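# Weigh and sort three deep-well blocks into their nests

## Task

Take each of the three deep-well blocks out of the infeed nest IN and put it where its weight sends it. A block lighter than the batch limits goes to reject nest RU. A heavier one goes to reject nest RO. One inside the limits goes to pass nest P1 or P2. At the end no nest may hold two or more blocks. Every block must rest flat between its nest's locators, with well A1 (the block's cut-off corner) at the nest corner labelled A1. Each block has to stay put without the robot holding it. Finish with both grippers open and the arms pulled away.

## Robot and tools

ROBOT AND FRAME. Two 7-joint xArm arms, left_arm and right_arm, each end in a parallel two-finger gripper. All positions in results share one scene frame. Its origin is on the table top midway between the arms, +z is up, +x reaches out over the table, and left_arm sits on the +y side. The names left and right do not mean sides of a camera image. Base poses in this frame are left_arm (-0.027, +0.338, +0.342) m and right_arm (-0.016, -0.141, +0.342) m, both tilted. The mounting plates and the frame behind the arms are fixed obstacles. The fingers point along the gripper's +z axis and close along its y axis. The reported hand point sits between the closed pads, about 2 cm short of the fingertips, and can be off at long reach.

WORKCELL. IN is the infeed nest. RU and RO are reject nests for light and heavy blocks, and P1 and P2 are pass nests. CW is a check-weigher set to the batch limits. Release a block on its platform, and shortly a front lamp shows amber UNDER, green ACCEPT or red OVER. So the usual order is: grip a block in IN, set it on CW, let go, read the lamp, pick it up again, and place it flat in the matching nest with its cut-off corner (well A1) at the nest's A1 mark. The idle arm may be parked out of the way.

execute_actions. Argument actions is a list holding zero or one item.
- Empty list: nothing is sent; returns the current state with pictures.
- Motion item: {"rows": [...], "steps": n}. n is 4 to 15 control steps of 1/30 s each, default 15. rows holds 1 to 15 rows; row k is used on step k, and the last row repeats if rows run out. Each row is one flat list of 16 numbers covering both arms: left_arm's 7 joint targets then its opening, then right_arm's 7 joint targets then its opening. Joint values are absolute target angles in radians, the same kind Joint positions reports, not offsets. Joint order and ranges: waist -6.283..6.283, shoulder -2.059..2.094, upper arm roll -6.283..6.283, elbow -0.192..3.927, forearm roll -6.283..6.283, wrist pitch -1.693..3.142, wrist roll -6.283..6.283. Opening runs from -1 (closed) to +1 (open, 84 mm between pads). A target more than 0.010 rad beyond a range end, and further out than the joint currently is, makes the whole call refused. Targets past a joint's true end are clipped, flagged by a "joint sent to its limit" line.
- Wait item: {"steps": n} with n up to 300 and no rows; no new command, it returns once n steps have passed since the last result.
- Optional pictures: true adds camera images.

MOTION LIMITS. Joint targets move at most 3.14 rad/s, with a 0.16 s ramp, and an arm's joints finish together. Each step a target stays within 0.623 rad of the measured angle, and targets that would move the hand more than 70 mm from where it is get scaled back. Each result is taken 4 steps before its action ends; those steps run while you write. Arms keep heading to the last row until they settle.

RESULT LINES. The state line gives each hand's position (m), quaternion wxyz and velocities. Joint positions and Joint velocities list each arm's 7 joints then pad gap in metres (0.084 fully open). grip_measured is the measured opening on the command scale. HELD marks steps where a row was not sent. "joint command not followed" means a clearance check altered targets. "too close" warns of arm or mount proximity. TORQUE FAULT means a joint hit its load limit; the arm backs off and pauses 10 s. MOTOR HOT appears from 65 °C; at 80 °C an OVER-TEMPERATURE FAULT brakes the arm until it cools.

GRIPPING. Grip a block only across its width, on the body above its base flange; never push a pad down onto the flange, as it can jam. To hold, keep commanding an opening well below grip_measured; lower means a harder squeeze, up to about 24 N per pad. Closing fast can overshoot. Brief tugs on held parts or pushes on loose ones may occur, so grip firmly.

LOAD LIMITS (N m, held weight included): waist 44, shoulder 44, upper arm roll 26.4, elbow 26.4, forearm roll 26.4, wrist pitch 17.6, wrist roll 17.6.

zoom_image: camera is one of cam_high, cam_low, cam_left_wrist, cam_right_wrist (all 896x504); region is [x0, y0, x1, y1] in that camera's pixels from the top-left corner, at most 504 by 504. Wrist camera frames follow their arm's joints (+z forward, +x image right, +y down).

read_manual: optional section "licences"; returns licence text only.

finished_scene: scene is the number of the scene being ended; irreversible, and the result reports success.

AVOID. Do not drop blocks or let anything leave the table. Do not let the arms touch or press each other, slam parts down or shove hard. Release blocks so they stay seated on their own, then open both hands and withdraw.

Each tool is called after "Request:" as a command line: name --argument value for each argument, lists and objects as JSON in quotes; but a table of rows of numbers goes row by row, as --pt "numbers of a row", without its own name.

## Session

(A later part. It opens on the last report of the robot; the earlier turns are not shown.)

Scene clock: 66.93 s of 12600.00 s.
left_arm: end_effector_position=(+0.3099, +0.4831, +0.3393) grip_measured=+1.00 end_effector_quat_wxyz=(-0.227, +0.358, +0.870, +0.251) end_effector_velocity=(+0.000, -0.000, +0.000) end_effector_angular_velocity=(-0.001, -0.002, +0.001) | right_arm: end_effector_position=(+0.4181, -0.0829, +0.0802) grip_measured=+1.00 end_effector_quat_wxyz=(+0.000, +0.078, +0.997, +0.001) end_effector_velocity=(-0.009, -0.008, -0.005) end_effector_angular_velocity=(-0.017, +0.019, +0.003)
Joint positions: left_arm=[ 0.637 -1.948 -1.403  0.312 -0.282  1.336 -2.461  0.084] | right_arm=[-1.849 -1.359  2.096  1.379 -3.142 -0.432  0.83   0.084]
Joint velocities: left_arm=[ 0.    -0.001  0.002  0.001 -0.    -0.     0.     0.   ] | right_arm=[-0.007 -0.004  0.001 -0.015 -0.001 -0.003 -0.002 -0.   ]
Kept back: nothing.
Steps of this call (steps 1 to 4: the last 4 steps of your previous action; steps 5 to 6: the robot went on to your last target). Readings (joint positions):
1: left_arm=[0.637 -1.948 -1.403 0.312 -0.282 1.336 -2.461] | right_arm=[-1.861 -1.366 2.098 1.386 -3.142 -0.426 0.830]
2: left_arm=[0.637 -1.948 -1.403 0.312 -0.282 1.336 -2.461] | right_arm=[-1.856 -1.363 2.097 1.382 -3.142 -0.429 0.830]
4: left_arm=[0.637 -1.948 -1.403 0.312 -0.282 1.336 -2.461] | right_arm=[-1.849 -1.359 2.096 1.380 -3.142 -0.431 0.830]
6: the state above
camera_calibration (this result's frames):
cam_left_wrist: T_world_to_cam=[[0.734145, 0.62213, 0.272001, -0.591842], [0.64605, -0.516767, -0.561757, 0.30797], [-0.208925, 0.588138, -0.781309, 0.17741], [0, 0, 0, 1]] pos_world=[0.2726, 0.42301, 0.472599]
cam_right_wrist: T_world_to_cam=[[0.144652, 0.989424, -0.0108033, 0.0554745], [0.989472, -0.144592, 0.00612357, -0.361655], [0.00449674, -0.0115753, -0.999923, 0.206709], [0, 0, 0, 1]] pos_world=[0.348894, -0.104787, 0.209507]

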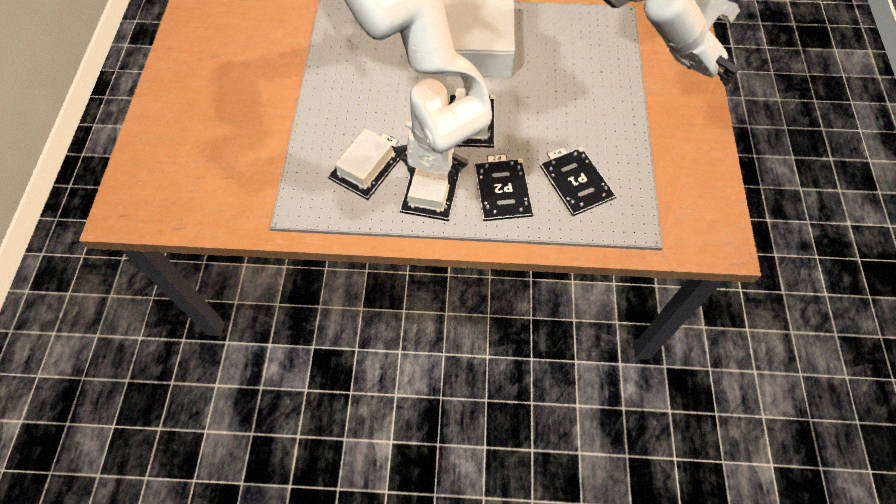

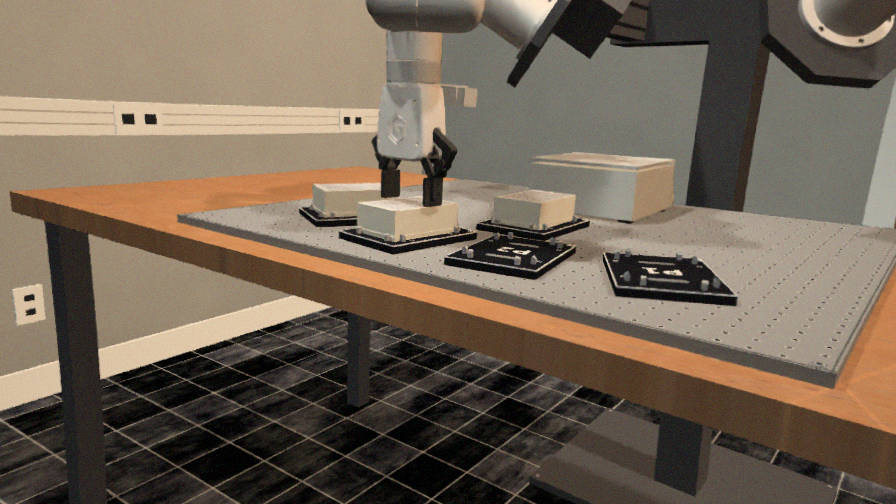

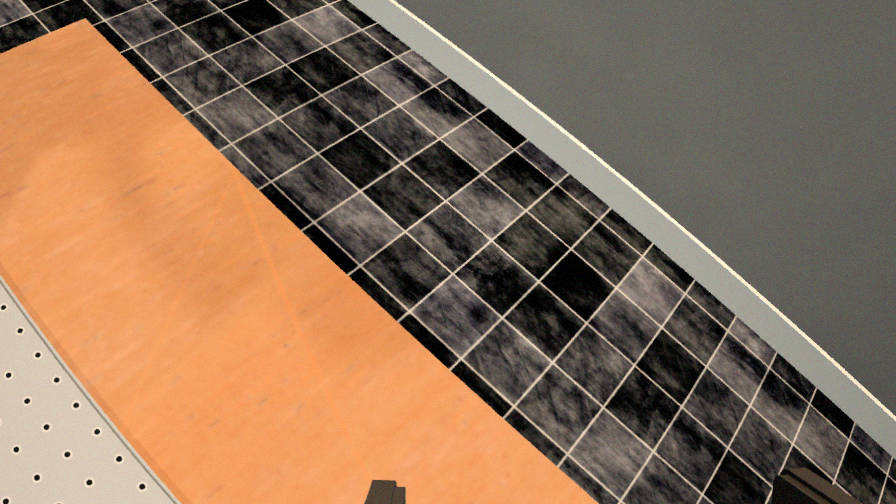

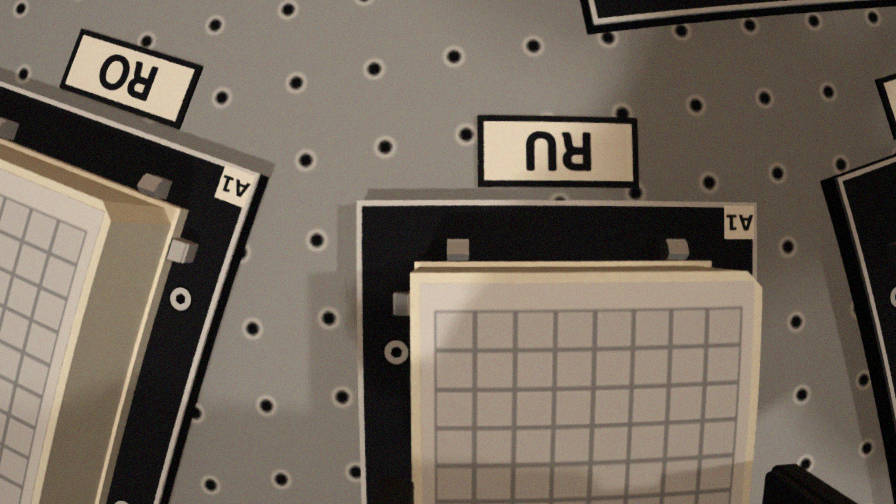

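Request:
execute_actions --actions '[{"rows":[[0.637,-1.948,-1.403,0.312,-0.282,1.336,-2.461,1,-1.8,-1.33,2.085,1.35,-3.1416,-0.46,0.83,1],[0.637,-1.948,-1.403,0.312,-0.282,1.336,-2.461,1,-1.8,-1.33,2.085,1.35,-3.1416,-0.46,0.83,1],[0.637,-1.948,-1.403,0.312,-0.282,1.336,-2.461,1,-1.8,-1.33,2.085,1.35,-3.1416,-0.46,0.83,1],[0.637,-1.948,-1.403,0.312,-0.282,1.336,-2.461,1,-1.462,-1.636,2.453,1.14,-3.1416,-0.317,1.256,1]]}]'

Request:
execute_actions --actions '[{"steps":25}]' --pictures true

Scene clock: 67.53 s of 12600.00 s.
left_arm: end_effector_position=(+0.3099, +0.4831, +0.3393) grip_measured=+1.00 end_effector_quat_wxyz=(-0.227, +0.358, +0.870, +0.251) end_effector_velocity=(-0.000, -0.000, -0.000) end_effector_angular_velocity=(-0.001, +0.001, -0.000) | right_arm: end_effector_position=(+0.3212, -0.0114, +0.1027) grip_measured=+1.00 end_effector_quat_wxyz=(-0.001, +0.036, +0.999, +0.016) end_effector_velocity=(-0.522, +0.215, -0.019) end_effector_angular_velocity=(-0.003, +0.009, +0.420)
Joint positions: left_arm=[ 0.637 -1.948 -1.403  0.312 -0.282  1.336 -2.461  0.084] | right_arm=[-1.644 -1.472  2.257  1.256 -3.142 -0.391  1.028  0.084]
Joint velocities: left_arm=[-0.     0.001 -0.     0.    -0.     0.    -0.     0.   ] | right_arm=[ 0.806 -0.723  0.853 -0.504 -0.003  0.326  1.    -0.   ]
Steps of this call (steps 1 to 7: the robot went on to your last target; steps 8 to 18: the first 11 steps of this action). Readings (joint positions):
8: left_arm=[0.637 -1.948 -1.403 0.312 -0.282 1.336 -2.461] | right_arm=[-1.849 -1.359 2.096 1.377 -3.142 -0.433 0.830]
9: left_arm=[0.637 -1.948 -1.403 0.312 -0.282 1.336 -2.461] | right_arm=[-1.841 -1.354 2.094 1.371 -3.142 -0.438 0.830]
11: left_arm=[0.637 -1.948 -1.403 0.312 -0.282 1.336 -2.461] | right_arm=[-1.810 -1.337 2.087 1.353 -3.142 -0.454 0.831]
15: left_arm=[0.637 -1.948 -1.403 0.312 -0.282 1.336 -2.461] | right_arm=[-1.723 -1.401 2.167 1.304 -3.142 -0.422 0.933]
18: the state above

Scene clock: 68.37 s of 12600.00 s.
left_arm: end_effector_position=(+0.3099, +0.4831, +0.3393) grip_measured=+1.00 end_effector_quat_wxyz=(-0.227, +0.358, +0.870, +0.251) end_effector_velocity=(-0.000, -0.000, +0.000) end_effector_angular_velocity=(+0.001, +0.001, -0.001) | right_arm: end_effector_position=(+0.2053, +0.0024, +0.0892) grip_measured=+1.00 end_effector_quat_wxyz=(-0.000, -0.007, +1.000, +0.000) end_effector_velocity=(-0.002, -0.000, -0.001) end_effector_angular_velocity=(-0.001, +0.002, -0.000)
Joint positions: left_arm=[ 0.637 -1.948 -1.403  0.312 -0.282  1.336 -2.461  0.084] | right_arm=[-1.462 -1.636  2.453  1.14  -3.142 -0.317  1.256  0.084]
Joint velocities: left_arm=[ 0.     0.    -0.001  0.001 -0.     0.001 -0.    -0.   ] | right_arm=[-0.001 -0.001  0.002 -0.     0.001  0.001  0.002 -0.   ]
Kept back: nothing.
Steps of this call (steps 1 to 4: the last 4 steps of your previous action; steps 5 to 25: the robot went on to your last target). Readings (joint positions):
1: left_arm=[0.637 -1.948 -1.403 0.312 -0.282 1.336 -2.461] | right_arm=[-1.616 -1.497 2.286 1.239 -3.142 -0.380 1.062]
2: left_arm=[0.637 -1.948 -1.403 0.312 -0.282 1.336 -2.461] | right_arm=[-1.588 -1.522 2.317 1.221 -3.141 -0.369 1.097]
4: left_arm=[0.637 -1.948 -1.403 0.312 -0.282 1.336 -2.461] | right_arm=[-1.531 -1.574 2.381 1.185 -3.141 -0.345 1.168]
8: left_arm=[0.637 -1.948 -1.403 0.312 -0.282 1.336 -2.461] | right_arm=[-1.464 -1.637 2.459 1.139 -3.140 -0.320 1.250]
25: the state above
camera_calibration (this result's frames):
cam_left_wrist: T_world_to_cam=[[0.734145, 0.62213, 0.272001, -0.591842], [0.64605, -0.516767, -0.561757, 0.30797], [-0.208925, 0.588138, -0.781309, 0.17741], [0, 0, 0, 1]] pos_world=[0.2726, 0.42301, 0.472599]
cam_right_wrist: T_world_to_cam=[[-0.0252516, 0.999612, -0.0117486, 0.036895], [0.999666, 0.0253139, 0.00518572, -0.141306], [0.00548111, -0.0116137, -0.999918, 0.217493], [0, 0, 0, 1]] pos_world=[0.140999, -0.0307778, 0.218641]

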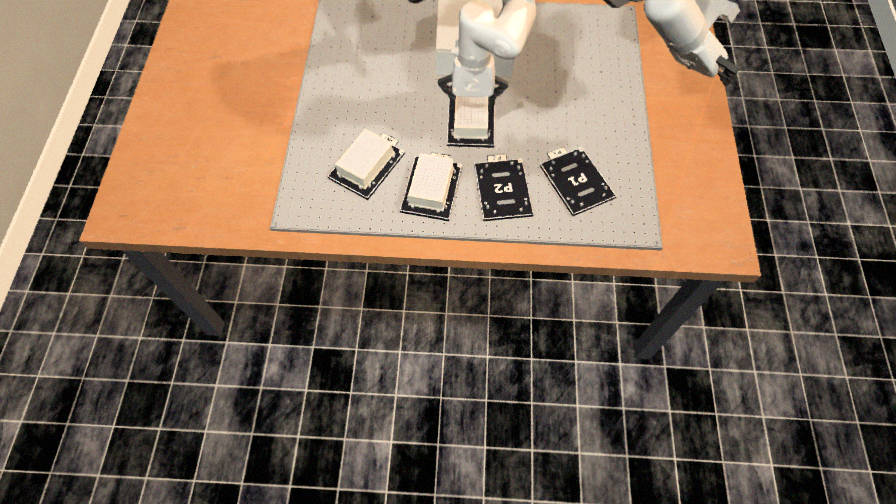

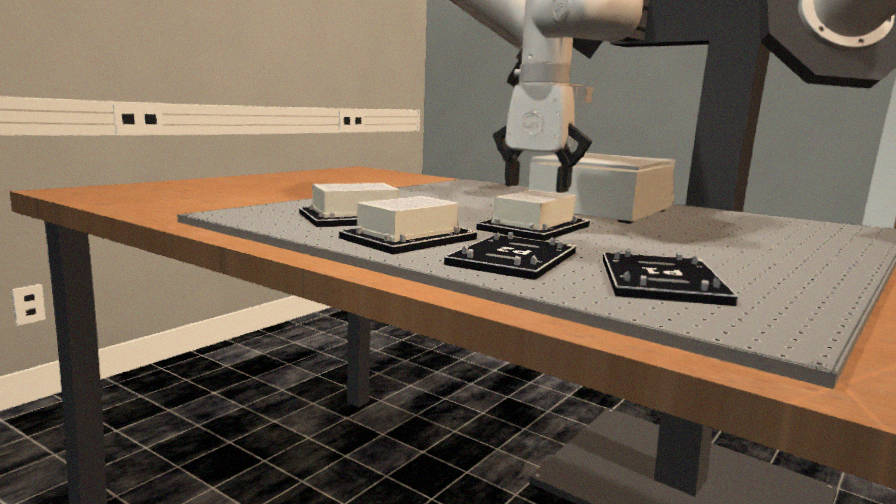

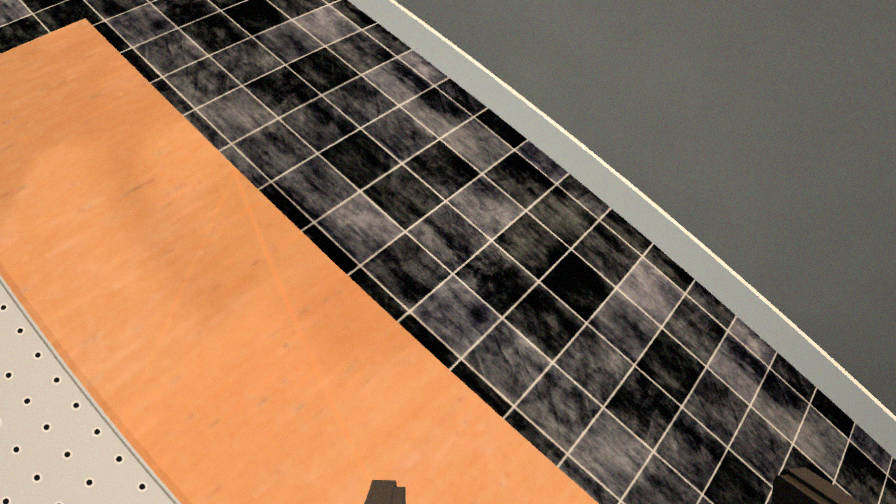

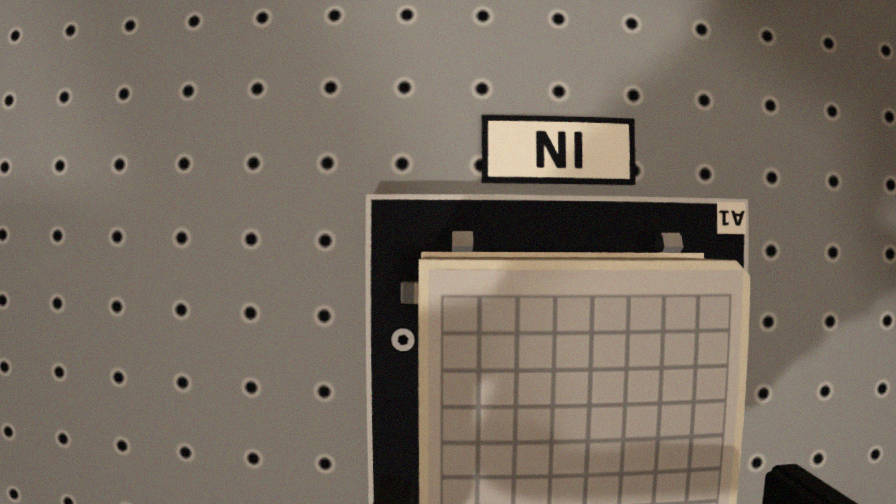

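Request:
execute_actions --actions '[{"rows":[[0.637,-1.948,-1.403,0.312,-0.282,1.336,-2.461,1,-1.474,-1.651,2.452,1.151,-3.1416,-0.308,1.256,1],[0.637,-1.948,-1.403,0.312,-0.282,1.336,-2.461,1,-1.486,-1.665,2.45,1.16,-3.1416,-0.299,1.256,1],[0.637,-1.948,-1.403,0.312,-0.282,1.336,-2.461,1,-1.498,-1.68,2.449,1.17,-3.1416,-0.29,1.256,1],[0.637,-1.948,-1.403,0.312,-0.282,1.336,-2.461,1,-1.51,-1.695,2.448,1.18,-3.1416,-0.281,1.256,1],[0.637,-1.948,-1.403,0.312,-0.282,1.336,-2.461,1,-1.523,-1.709,2.446,1.191,-3.1416,-0.272,1.256,1],[0.637,-1.948,-1.403,0.312,-0.282,1.336,-2.461,1,-1.535,-1.724,2.445,1.201,-3.1416,-0.263,1.256,1]],"steps":15}]'

Request:
execute_actions --actions '[{"rows":[[0.637,-1.948,-1.403,0.312,-0.282,1.336,-2.461,1,-1.535,-1.724,2.445,1.201,-3.1416,-0.263,1.256,0]],"steps":12}]'

Request:
execute_actions --actions '[{"rows":[[0.637,-1.948,-1.403,0.312,-0.282,1.336,-2.461,1,-1.51,-1.695,2.448,1.18,-3.1416,-0.281,1.256,0],[0.637,-1.948,-1.403,0.312,-0.282,1.336,-2.461,1,-1.486,-1.665,2.45,1.16,-3.1416,-0.299,1.256,0],[0.637,-1.948,-1.403,0.312,-0.282,1.336,-2.461,1,-1.462,-1.636,2.453,1.14,-3.1416,-0.317,1.256,0],[0.637,-1.948,-1.403,0.312,-0.282,1.336,-2.461,1,-1.43,-1.6,2.456,1.12,-3.1416,-0.34,1.256,0],[0.637,-1.948,-1.403,0.312,-0.282,1.336,-2.461,1,-1.4,-1.56,2.46,1.105,-3.1416,-0.37,1.256,0]],"steps":15}]' --pictures true

Scene clock: 70.13 s of 12600.00 s.
left_arm: end_effector_position=(+0.3099, +0.4831, +0.3393) grip_measured=+1.00 end_effector_quat_wxyz=(-0.227, +0.358, +0.870, +0.251) end_effector_velocity=(+0.000, -0.000, +0.000) end_effector_angular_velocity=(+0.001, -0.001, -0.001) | right_arm: end_effector_position=(+0.2040, +0.0019, +0.0491) grip_measured=+1.00 end_effector_quat_wxyz=(-0.001, -0.008, +1.000, -0.000) end_effector_velocity=(+0.005, +0.003, +0.002) end_effector_angular_velocity=(+0.003, -0.008, -0.002)
Joint positions: left_arm=[ 0.637 -1.948 -1.403  0.312 -0.282  1.336 -2.461  0.084] | right_arm=[-1.537 -1.726  2.446  1.2   -3.141 -0.261  1.256  0.084]
Joint velocities: left_arm=[ 0.    -0.001 -0.001  0.001 -0.    -0.    -0.     0.   ] | right_arm=[ 0.003  0.002 -0.006  0.006 -0.002 -0.004  0.001 -0.   ]
Steps of this call (steps 1 to 15: the robot went on to your last target; steps 16 to 42: nothing new was sent; steps 43 to 53: the first 11 steps of this action). Readings (joint positions):
43: left_arm=[0.637 -1.948 -1.403 0.312 -0.282 1.336 -2.461] | right_arm=[-1.462 -1.637 2.453 1.141 -3.142 -0.316 1.256]
44: left_arm=[0.637 -1.948 -1.403 0.312 -0.282 1.336 -2.461] | right_arm=[-1.466 -1.641 2.452 1.145 -3.142 -0.313 1.256]
46: left_arm=[0.637 -1.948 -1.403 0.312 -0.282 1.336 -2.461] | right_arm=[-1.483 -1.662 2.450 1.161 -3.142 -0.300 1.256]
50: left_arm=[0.637 -1.948 -1.403 0.312 -0.282 1.336 -2.461] | right_arm=[-1.528 -1.715 2.444 1.194 -3.142 -0.270 1.256]
53: the state above

Scene clock: 70.53 s of 12600.00 s.
left_arm: end_effector_position=(+0.3099, +0.4831, +0.3393) grip_measured=+1.00 end_effector_quat_wxyz=(-0.227, +0.358, +0.870, +0.251) end_effector_velocity=(-0.000, +0.001, -0.000) end_effector_angular_velocity=(+0.001, +0.001, +0.001) | right_arm: end_effector_position=(+0.2053, +0.0029, +0.0504) grip_measured=+0.96 end_effector_quat_wxyz=(-0.000, -0.007, +1.000, +0.001) end_effector_velocity=(-0.000, -0.000, +0.000) end_effector_angular_velocity=(-0.002, +0.001, -0.001)
Joint positions: left_arm=[ 0.637 -1.948 -1.403  0.312 -0.282  1.336 -2.461  0.084] | right_arm=[-1.535 -1.724  2.445  1.201 -3.142 -0.263  1.256  0.083]
Joint velocities: left_arm=[ 0.    -0.001 -0.001 -0.001  0.     0.001  0.     0.   ] | right_arm=[-0.     0.     0.    -0.    -0.    -0.002  0.002 -0.   ]
Steps of this call (steps 1 to 4: the last 4 steps of your previous action; steps 5 to 12: the first 8 steps of this action). Readings (joint positions):
5: left_arm=[0.637 -1.948 -1.403 0.312 -0.282 1.336 -2.461] | right_arm=[-1.535 -1.724 2.445 1.201 -3.142 -0.262 1.256]
6: left_arm=[0.637 -1.948 -1.403 0.312 -0.282 1.336 -2.461] | right_arm=[-1.535 -1.724 2.445 1.201 -3.142 -0.262 1.256]
8: left_arm=[0.637 -1.948 -1.403 0.312 -0.282 1.336 -2.461] | right_arm=[-1.535 -1.724 2.445 1.201 -3.142 -0.263 1.256]
12: the state above

Scene clock: 71.03 s of 12600.00 s.
left_arm: end_effector_position=(+0.3099, +0.4831, +0.3393) grip_measured=+1.00 end_effector_quat_wxyz=(-0.227, +0.358, +0.870, +0.251) end_effector_velocity=(-0.000, +0.000, -0.000) end_effector_angular_velocity=(+0.000, -0.000, +0.001) | right_arm: end_effector_position=(+0.2047, +0.0102, +0.1257) grip_measured=+0.96 end_effector_quat_wxyz=(+0.001, -0.009, +1.000, +0.009) end_effector_velocity=(-0.020, -0.068, -0.032) end_effector_angular_velocity=(-0.154, +0.049, -0.002)
Joint positions: left_arm=[ 0.637 -1.948 -1.403  0.312 -0.282  1.336 -2.461  0.084] | right_arm=[-1.398 -1.558  2.46   1.108 -3.142 -0.369  1.256  0.083]
Joint velocities: left_arm=[ 0.    -0.     0.    -0.001  0.    -0.    -0.    -0.   ] | right_arm=[-0.042 -0.046 -0.001 -0.082 -0.001 -0.017  0.    -0.   ]
Steps of this call (steps 1 to 4: the last 4 steps of your previous action; steps 5 to 15: the first 11 steps of this action). Readings (joint positions):
5: left_arm=[0.637 -1.948 -1.403 0.312 -0.282 1.336 -2.461] | right_arm=[-1.534 -1.723 2.445 1.200 -3.142 -0.264 1.256]
6: left_arm=[0.637 -1.948 -1.403 0.312 -0.282 1.336 -2.461] | right_arm=[-1.529 -1.717 2.446 1.194 -3.142 -0.268 1.256]
8: left_arm=[0.637 -1.948 -1.403 0.312 -0.282 1.336 -2.461] | right_arm=[-1.496 -1.678 2.450 1.166 -3.142 -0.293 1.256]
12: left_arm=[0.637 -1.948 -1.403 0.312 -0.282 1.336 -2.461] | right_arm=[-1.407 -1.569 2.458 1.113 -3.142 -0.361 1.256]
15: the state above
camera_calibration (this result's frames):
cam_left_wrist: T_world_to_cam=[[0.734146, 0.62213, 0.272001, -0.591842], [0.64605, -0.516767, -0.561757, 0.30797], [-0.208925, 0.588138, -0.781309, 0.17741], [0, 0, 0, 1]] pos_world=[0.2726, 0.42301, 0.472599]
cam_right_wrist: T_world_to_cam=[[-0.0294933, 0.999548, 0.00575807, 0.0281767], [0.999541, 0.0294519, 0.00714834, -0.141312], [0.00697553, 0.00596625, -0.999958, 0.253611], [0, 0, 0, 1]] pos_world=[0.140309, -0.0255151, 0.254448]

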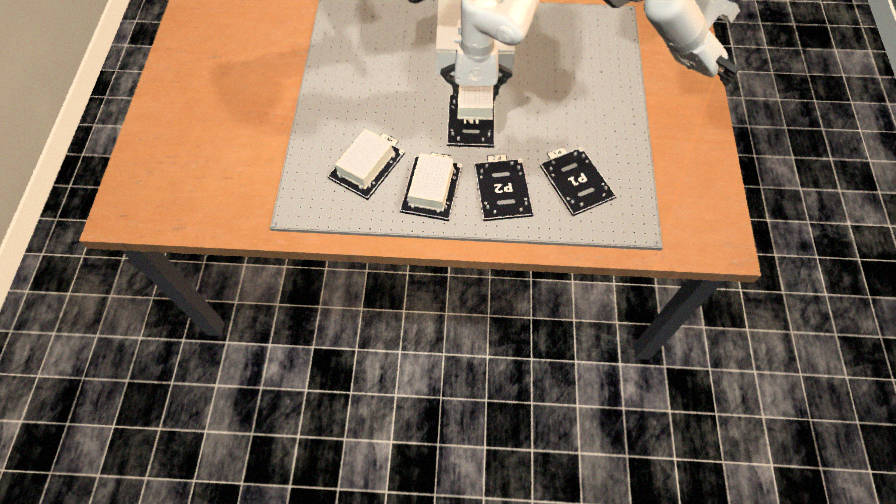

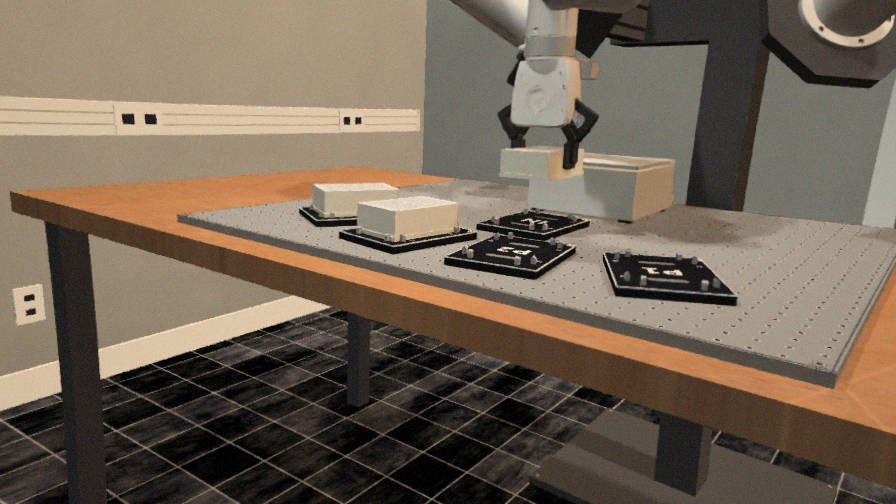

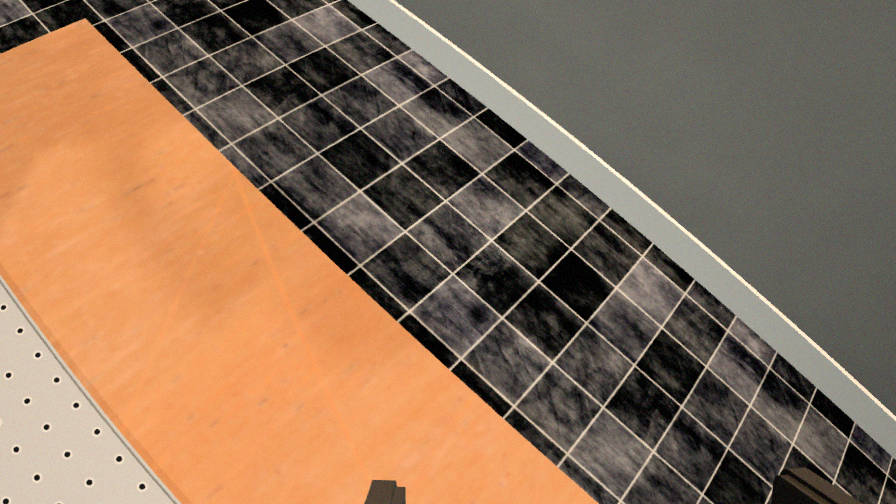

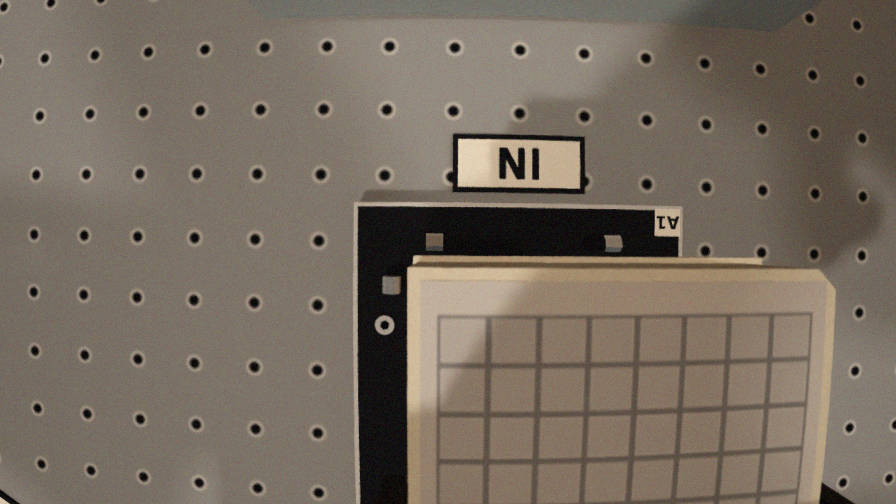

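Request:
execute_actions --actions '[{"rows":[[0.637,-1.948,-1.403,0.312,-0.282,1.336,-2.461,1,-1.957,-1.714,2.224,2.151,-3.1416,-0.917,0.747,0]],"steps":15}]'

Request:
execute_actions --actions '[{"rows":[[0.637,-1.948,-1.403,0.312,-0.282,1.336,-2.461,1,-1.957,-1.714,2.224,2.151,-3.1416,-0.917,0.747,0]],"steps":10}]'

Request:
execute_actions --actions '[{"rows":[[0.637,-1.948,-1.403,0.312,-0.282,1.336,-2.461,1,-2.03,-1.766,2.21,2.22,-3.1416,-0.903,0.747,0],[0.637,-1.948,-1.403,0.312,-0.282,1.336,-2.461,1,-2.1006,-1.8188,2.196,2.302,-3.1416,-0.892,0.747,0]],"steps":15}]'

Request:
execute_actions --actions '[]'

Scene clock: 71.93 s of 12600.00 s.
left_arm: end_effector_position=(+0.3099, +0.4831, +0.3393) grip_measured=+1.00 end_effector_quat_wxyz=(-0.227, +0.358, +0.870, +0.251) end_effector_velocity=(-0.001, +0.000, -0.000) end_effector_angular_velocity=(+0.001, +0.003, +0.001) | right_arm: end_effector_position=(+0.3168, +0.0330, +0.0984) grip_measured=+0.96 end_effector_quat_wxyz=(-0.046, -0.056, +0.996, -0.053) end_effector_velocity=(+0.404, +0.333, +0.077) end_effector_angular_velocity=(+0.510, -0.240, +0.258)
Joint positions: left_arm=[ 0.637 -1.948 -1.403  0.312 -0.282  1.336 -2.461  0.084] | right_arm=[-1.78  -1.665  2.296  1.664 -3.142 -0.736  0.915  0.083]
Joint velocities: left_arm=[ 0.     0.001 -0.001 -0.001  0.     0.002 -0.     0.   ] | right_arm=[-0.687 -0.191 -0.273  1.891  0.003 -0.697 -0.65   0.   ]
Steps of this call (steps 1 to 4: the last 4 steps of your previous action; steps 5 to 15: the robot went on to your last target; step 16: nothing new was sent; steps 17 to 27: the first 11 steps of this action). Readings (joint positions):
17: left_arm=[0.637 -1.948 -1.403 0.312 -0.282 1.336 -2.461] | right_arm=[-1.401 -1.560 2.460 1.106 -3.142 -0.371 1.255]
18: left_arm=[0.637 -1.948 -1.403 0.312 -0.282 1.336 -2.461] | right_arm=[-1.408 -1.563 2.458 1.115 -3.141 -0.381 1.246]
20: left_arm=[0.637 -1.948 -1.403 0.312 -0.282 1.336 -2.461] | right_arm=[-1.469 -1.580 2.436 1.188 -3.141 -0.447 1.185]
24: left_arm=[0.637 -1.948 -1.403 0.312 -0.282 1.336 -2.461] | right_arm=[-1.687 -1.639 2.335 1.467 -3.142 -0.647 0.998]
27: the state above

Scene clock: 72.27 s of 12600.00 s.
left_arm: end_effector_position=(+0.3099, +0.4831, +0.3393) grip_measured=+1.00 end_effector_quat_wxyz=(-0.227, +0.358, +0.870, +0.251) end_effector_velocity=(+0.001, -0.001, +0.000) end_effector_angular_velocity=(-0.002, -0.002, -0.001) | right_arm: end_effector_position=(+0.4191, +0.0957, +0.1309) grip_measured=+0.96 end_effector_quat_wxyz=(+0.001, -0.093, +0.996, +0.001) end_effector_velocity=(-0.019, +0.003, -0.010) end_effector_angular_velocity=(-0.027, +0.049, +0.059)
Joint positions: left_arm=[ 0.637 -1.948 -1.403  0.312 -0.282  1.336 -2.461  0.084] | right_arm=[-1.954 -1.711  2.223  2.147 -3.142 -0.915  0.749  0.083]
Joint velocities: left_arm=[-0.     0.     0.002  0.001  0.    -0.001 -0.     0.   ] | right_arm=[-0.04  -0.042  0.017  0.066  0.007 -0.059 -0.047 -0.   ]
Steps of this call (steps 1 to 4: the last 4 steps of your previous action; steps 5 to 10: the first 6 steps of this action). Readings (joint positions):
5: left_arm=[0.637 -1.948 -1.403 0.312 -0.282 1.336 -2.461] | right_arm=[-1.895 -1.697 2.250 1.988 -3.142 -0.855 0.804]
6: left_arm=[0.637 -1.948 -1.403 0.312 -0.282 1.336 -2.461] | right_arm=[-1.917 -1.703 2.240 2.048 -3.142 -0.877 0.784]
8: left_arm=[0.637 -1.948 -1.403 0.312 -0.282 1.336 -2.461] | right_arm=[-1.947 -1.709 2.226 2.128 -3.142 -0.906 0.757]
10: the state above

Scene clock: 72.77 s of 12600.00 s.
left_arm: end_effector_position=(+0.3099, +0.4831, +0.3393) grip_measured=+1.00 end_effector_quat_wxyz=(-0.227, +0.358, +0.870, +0.251) end_effector_velocity=(+0.000, +0.001, +0.000) end_effector_angular_velocity=(+0.003, -0.002, +0.001) | right_arm: end_effector_position=(+0.4165, +0.0956, +0.0688) grip_measured=+0.96 end_effector_quat_wxyz=(-0.002, -0.095, +0.995, -0.001) end_effector_velocity=(+0.079, +0.061, +0.093) end_effector_angular_velocity=(+0.162, -0.173, -0.016)
Joint positions: left_arm=[ 0.637 -1.948 -1.403  0.312 -0.282  1.336 -2.461  0.084] | right_arm=[-2.101 -1.82   2.197  2.301 -3.141 -0.892  0.747  0.083]
Joint velocities: left_arm=[ 0.    -0.003 -0.001 -0.001  0.     0.    -0.     0.   ] | right_arm=[ 0.096  0.082 -0.019  0.111 -0.004 -0.002 -0.     0.   ]
Steps of this call (steps 1 to 4: the last 4 steps of your previous action; steps 5 to 15: the first 11 steps of this action). Readings (joint positions):
5: left_arm=[0.637 -1.948 -1.403 0.312 -0.282 1.336 -2.461] | right_arm=[-1.957 -1.716 2.226 2.149 -3.141 -0.917 0.747]
6: left_arm=[0.637 -1.948 -1.403 0.312 -0.282 1.336 -2.461] | right_arm=[-1.965 -1.721 2.223 2.160 -3.141 -0.914 0.747]
8: left_arm=[0.637 -1.948 -1.403 0.312 -0.282 1.336 -2.461] | right_arm=[-2.021 -1.761 2.210 2.231 -3.142 -0.903 0.747]
12: left_arm=[0.637 -1.948 -1.403 0.312 -0.282 1.336 -2.461] | right_arm=[-2.108 -1.825 2.197 2.288 -3.141 -0.892 0.747]
15: the state above

Scene clock: 72.90 s of 12600.00 s.
left_arm: end_effector_position=(+0.3099, +0.4831, +0.3393) grip_measured=+1.00 end_effector_quat_wxyz=(-0.227, +0.358, +0.870, +0.251) end_effector_velocity=(-0.000, -0.000, -0.000) end_effector_angular_velocity=(-0.000, +0.002, -0.001) | right_arm: end_effector_position=(+0.4196, +0.0975, +0.0724) grip_measured=+0.96 end_effector_quat_wxyz=(+0.002, -0.095, +0.995, +0.002) end_effector_velocity=(-0.017, -0.015, -0.021) end_effector_angular_velocity=(-0.038, +0.039, +0.002)
Joint positions: left_arm=[ 0.637 -1.948 -1.403  0.312 -0.282  1.336 -2.461  0.084] | right_arm=[-2.098 -1.817  2.196  2.304 -3.142 -0.892  0.747  0.083]
Joint velocities: left_arm=[ 0.     0.001 -0.001  0.001  0.     0.001 -0.    -0.   ] | right_arm=[-0.021 -0.017  0.003 -0.029  0.002  0.001 -0.001 -0.   ]
Kept back: nothing.
Steps of this call (steps 1 to 4: the last 4 steps of your previous action). Readings (joint positions):
1: left_arm=[0.637 -1.948 -1.403 0.312 -0.282 1.336 -2.461] | right_arm=[-2.099 -1.818 2.196 2.304 -3.142 -0.892 0.747]
2: left_arm=[0.637 -1.948 -1.403 0.312 -0.282 1.336 -2.461] | right_arm=[-2.097 -1.817 2.196 2.305 -3.142 -0.892 0.747]
4: the state above
camera_calibration (this result's frames):
cam_left_wrist: T_world_to_cam=[[0.734145, 0.62213, 0.272001, -0.591842], [0.64605, -0.516767, -0.561757, 0.30797], [-0.208925, 0.588138, -0.781309, 0.17741], [0, 0, 0, 1]] pos_world=[0.2726, 0.42301, 0.472599]
cam_right_wrist: T_world_to_cam=[[-0.199837, 0.97979, -0.00880811, 0.0220377], [0.979765, 0.199918, 0.00961501, -0.366854], [0.0111816, -0.00670845, -0.999915, 0.197685], [0, 0, 0, 1]] pos_world=[0.361624, 0.0530747, 0.201389]

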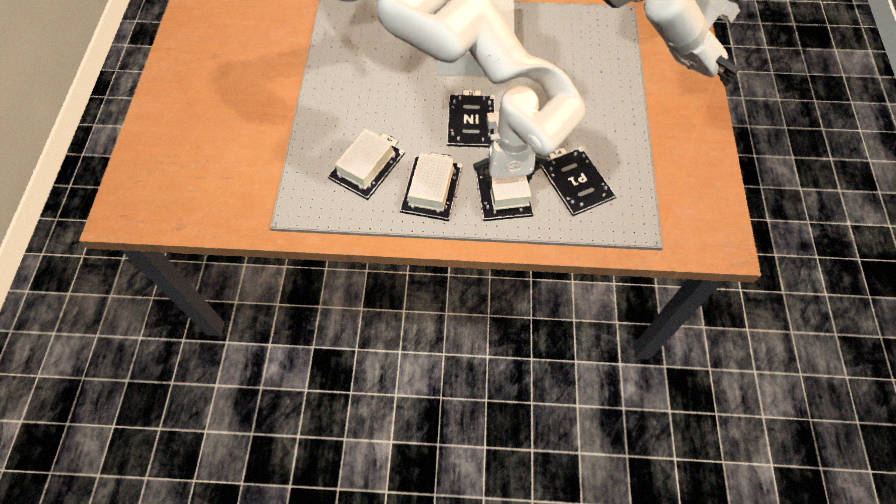

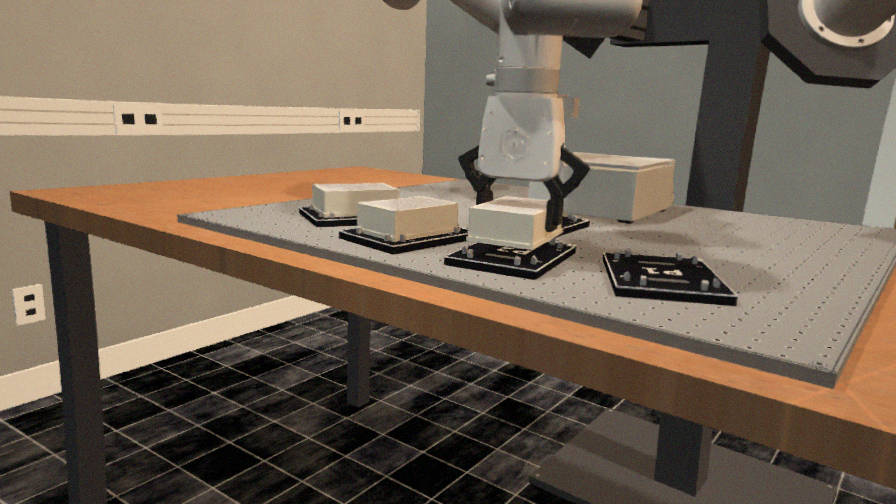

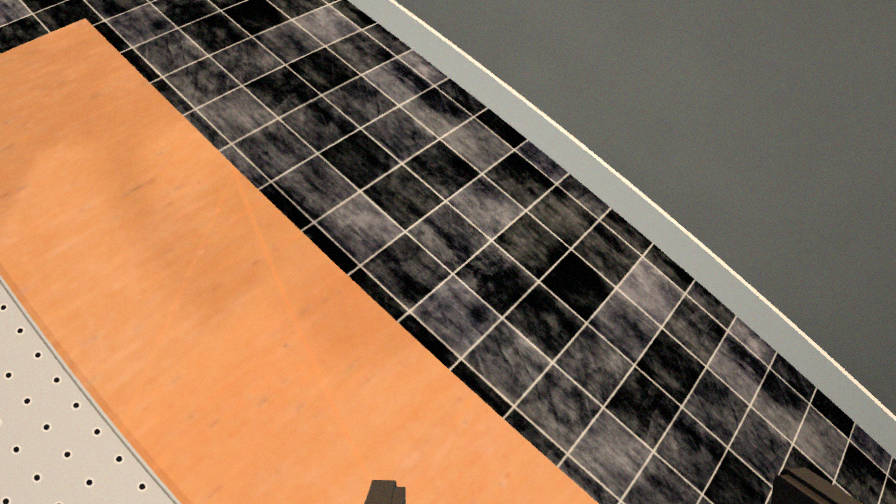

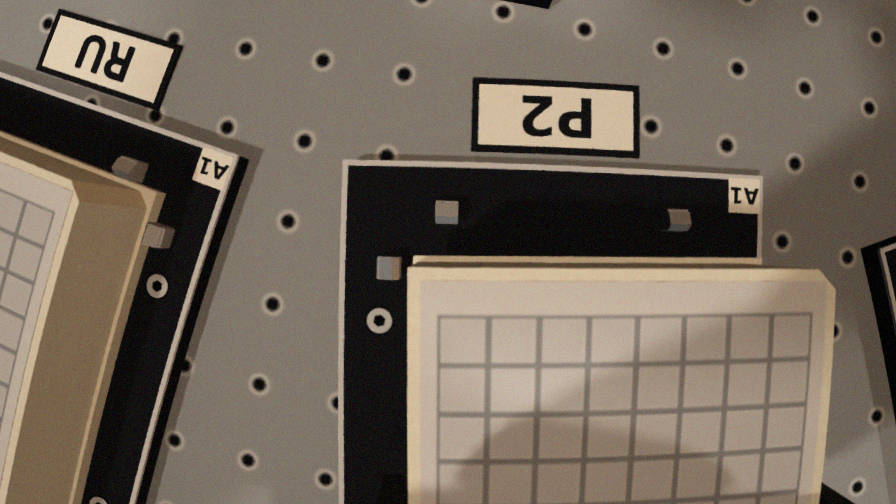

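Request:
execute_actions --actions '[{"rows":[[0.637,-1.948,-1.403,0.312,-0.282,1.336,-2.461,1,-2.07,-1.8,2.203,2.245,-3.1416,-0.865,0.765,0],[0.637,-1.948,-1.403,0.312,-0.282,1.336,-2.461,1,-2.0489,-1.7869,2.2085,2.186,-3.1416,-0.8355,0.781,0]],"steps":15}]'

Request:
execute_actions --actions '[{"steps":8}]' --pictures true

Scene clock: 73.80 s of 12600.00 s.
left_arm: end_effector_position=(+0.3099, +0.4831, +0.3393) grip_measured=+1.00 end_effector_quat_wxyz=(-0.227, +0.358, +0.870, +0.251) end_effector_velocity=(+0.000, -0.000, +0.000) end_effector_angular_velocity=(+0.000, -0.000, -0.001) | right_arm: end_effector_position=(+0.4105, +0.0896, +0.0700) grip_measured=+0.96 end_effector_quat_wxyz=(-0.000, -0.080, +0.997, +0.000) end_effector_velocity=(+0.001, -0.002, -0.002) end_effector_angular_velocity=(-0.003, +0.000, -0.003)
Joint positions: left_arm=[ 0.637 -1.948 -1.403  0.312 -0.282  1.336 -2.461  0.084] | right_arm=[-2.049 -1.787  2.208  2.186 -3.142 -0.836  0.781  0.083]
Joint velocities: left_arm=[ 0.    -0.    -0.001  0.001 -0.     0.001  0.     0.   ] | right_arm=[-0.004 -0.001 -0.002 -0.001 -0.001  0.002  0.001  0.   ]
Steps of this call (steps 1 to 15: the robot went on to your last target; step 16: nothing new was sent; steps 17 to 27: the first 11 steps of this action). Readings (joint positions):
17: left_arm=[0.637 -1.948 -1.403 0.312 -0.282 1.336 -2.461] | right_arm=[-2.100 -1.818 2.196 2.301 -3.142 -0.891 0.747]
18: left_arm=[0.637 -1.948 -1.403 0.312 -0.282 1.336 -2.461] | right_arm=[-2.095 -1.816 2.197 2.291 -3.142 -0.886 0.751]
20: left_arm=[0.637 -1.948 -1.403 0.312 -0.282 1.336 -2.461] | right_arm=[-2.069 -1.799 2.203 2.234 -3.142 -0.859 0.767]
24: left_arm=[0.637 -1.948 -1.403 0.312 -0.282 1.336 -2.461] | right_arm=[-2.049 -1.787 2.209 2.188 -3.142 -0.837 0.780]
27: the state above

Scene clock: 74.07 s of 12600.00 s.
left_arm: end_effector_position=(+0.3099, +0.4831, +0.3393) grip_measured=+1.00 end_effector_quat_wxyz=(-0.227, +0.358, +0.870, +0.251) end_effector_velocity=(-0.001, +0.000, -0.000) end_effector_angular_velocity=(-0.000, +0.002, +0.001) | right_arm: end_effector_position=(+0.4106, +0.0896, +0.0700) grip_measured=+0.96 end_effector_quat_wxyz=(-0.000, -0.080, +0.997, +0.000) end_effector_velocity=(+0.000, -0.000, -0.000) end_effector_angular_velocity=(-0.001, -0.001, -0.000)
Joint positions: left_arm=[ 0.637 -1.948 -1.403  0.312 -0.282  1.336 -2.461  0.084] | right_arm=[-2.049 -1.787  2.208  2.186 -3.142 -0.836  0.781  0.083]
Joint velocities: left_arm=[-0.     0.     0.    -0.    -0.     0.002  0.     0.   ] | right_arm=[ 0.     0.    -0.001 -0.001  0.     0.     0.    -0.   ]
Kept back: nothing.
Steps of this call (steps 1 to 4: the last 4 steps of your previous action; steps 5 to 8: the robot went on to your last target). Readings (joint positions):
1: left_arm=[0.637 -1.948 -1.403 0.312 -0.282 1.336 -2.461] | right_arm=[-2.049 -1.787 2.208 2.186 -3.142 -0.836 0.781]
2: left_arm=[0.637 -1.948 -1.403 0.312 -0.282 1.336 -2.461] | right_arm=[-2.049 -1.787 2.208 2.186 -3.142 -0.836 0.781]
4: left_arm=[0.637 -1.948 -1.403 0.312 -0.282 1.336 -2.461] | right_arm=[-2.049 -1.787 2.208 2.186 -3.142 -0.836 0.781]
8: the state above
camera_calibration (this result's frames):
cam_left_wrist: T_world_to_cam=[[0.734145, 0.62213, 0.272001, -0.591842], [0.64605, -0.516767, -0.561757, 0.30797], [-0.208925, 0.588138, -0.781309, 0.17741], [0, 0, 0, 1]] pos_world=[0.2726, 0.42301, 0.472599]
cam_right_wrist: T_world_to_cam=[[-0.170733, 0.985246, -0.0118492, 0.0157037], [0.985293, 0.170801, 0.00496348, -0.355679], [0.00691411, -0.0108275, -0.999917, 0.197521], [0, 0, 0, 1]] pos_world=[0.351764, 0.047417, 0.199456]

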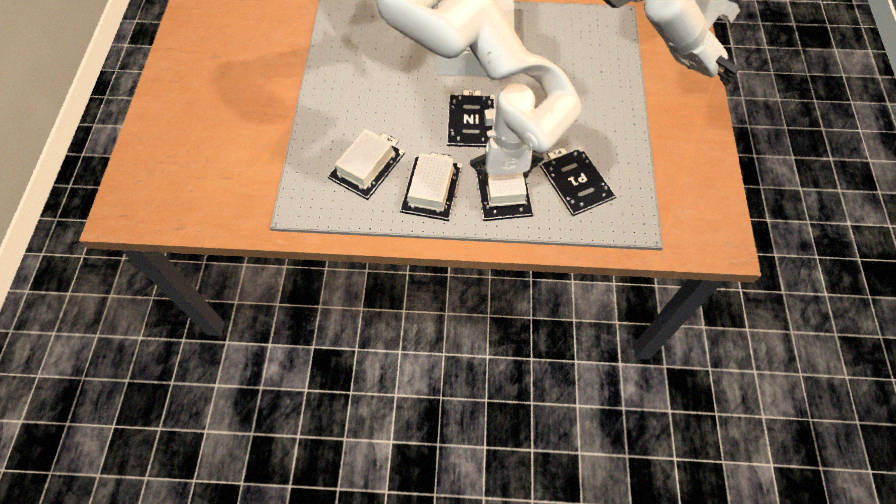

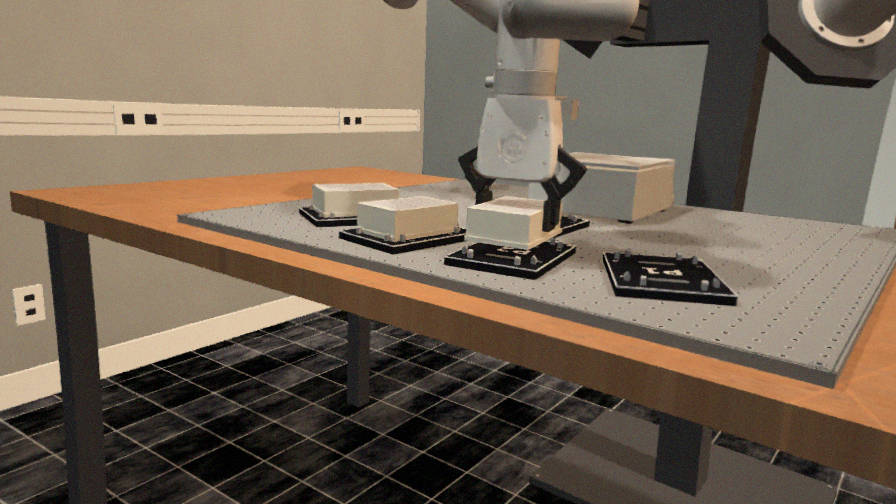

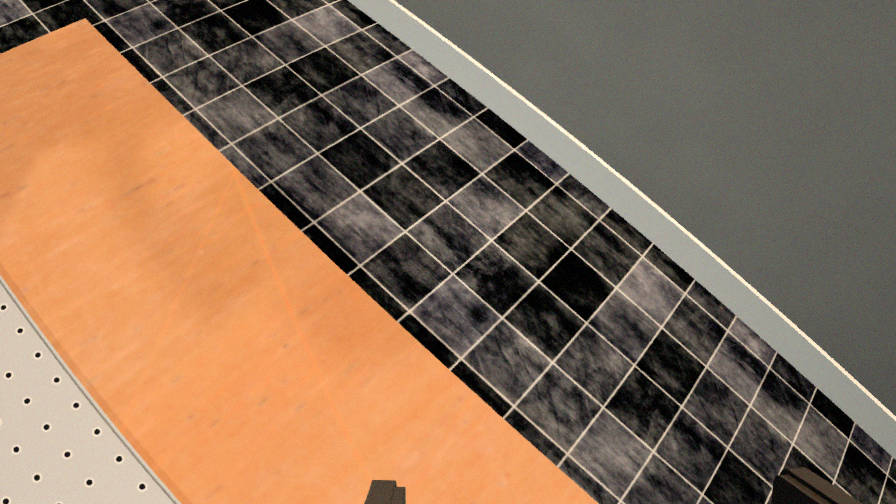

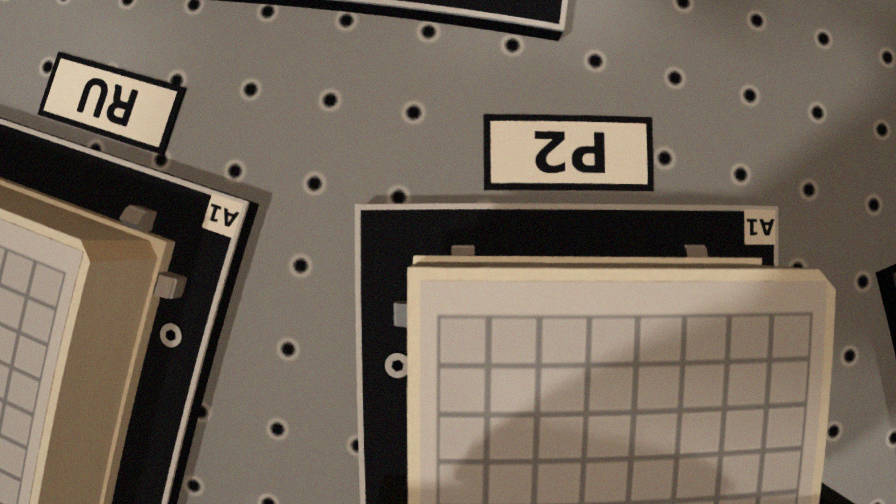

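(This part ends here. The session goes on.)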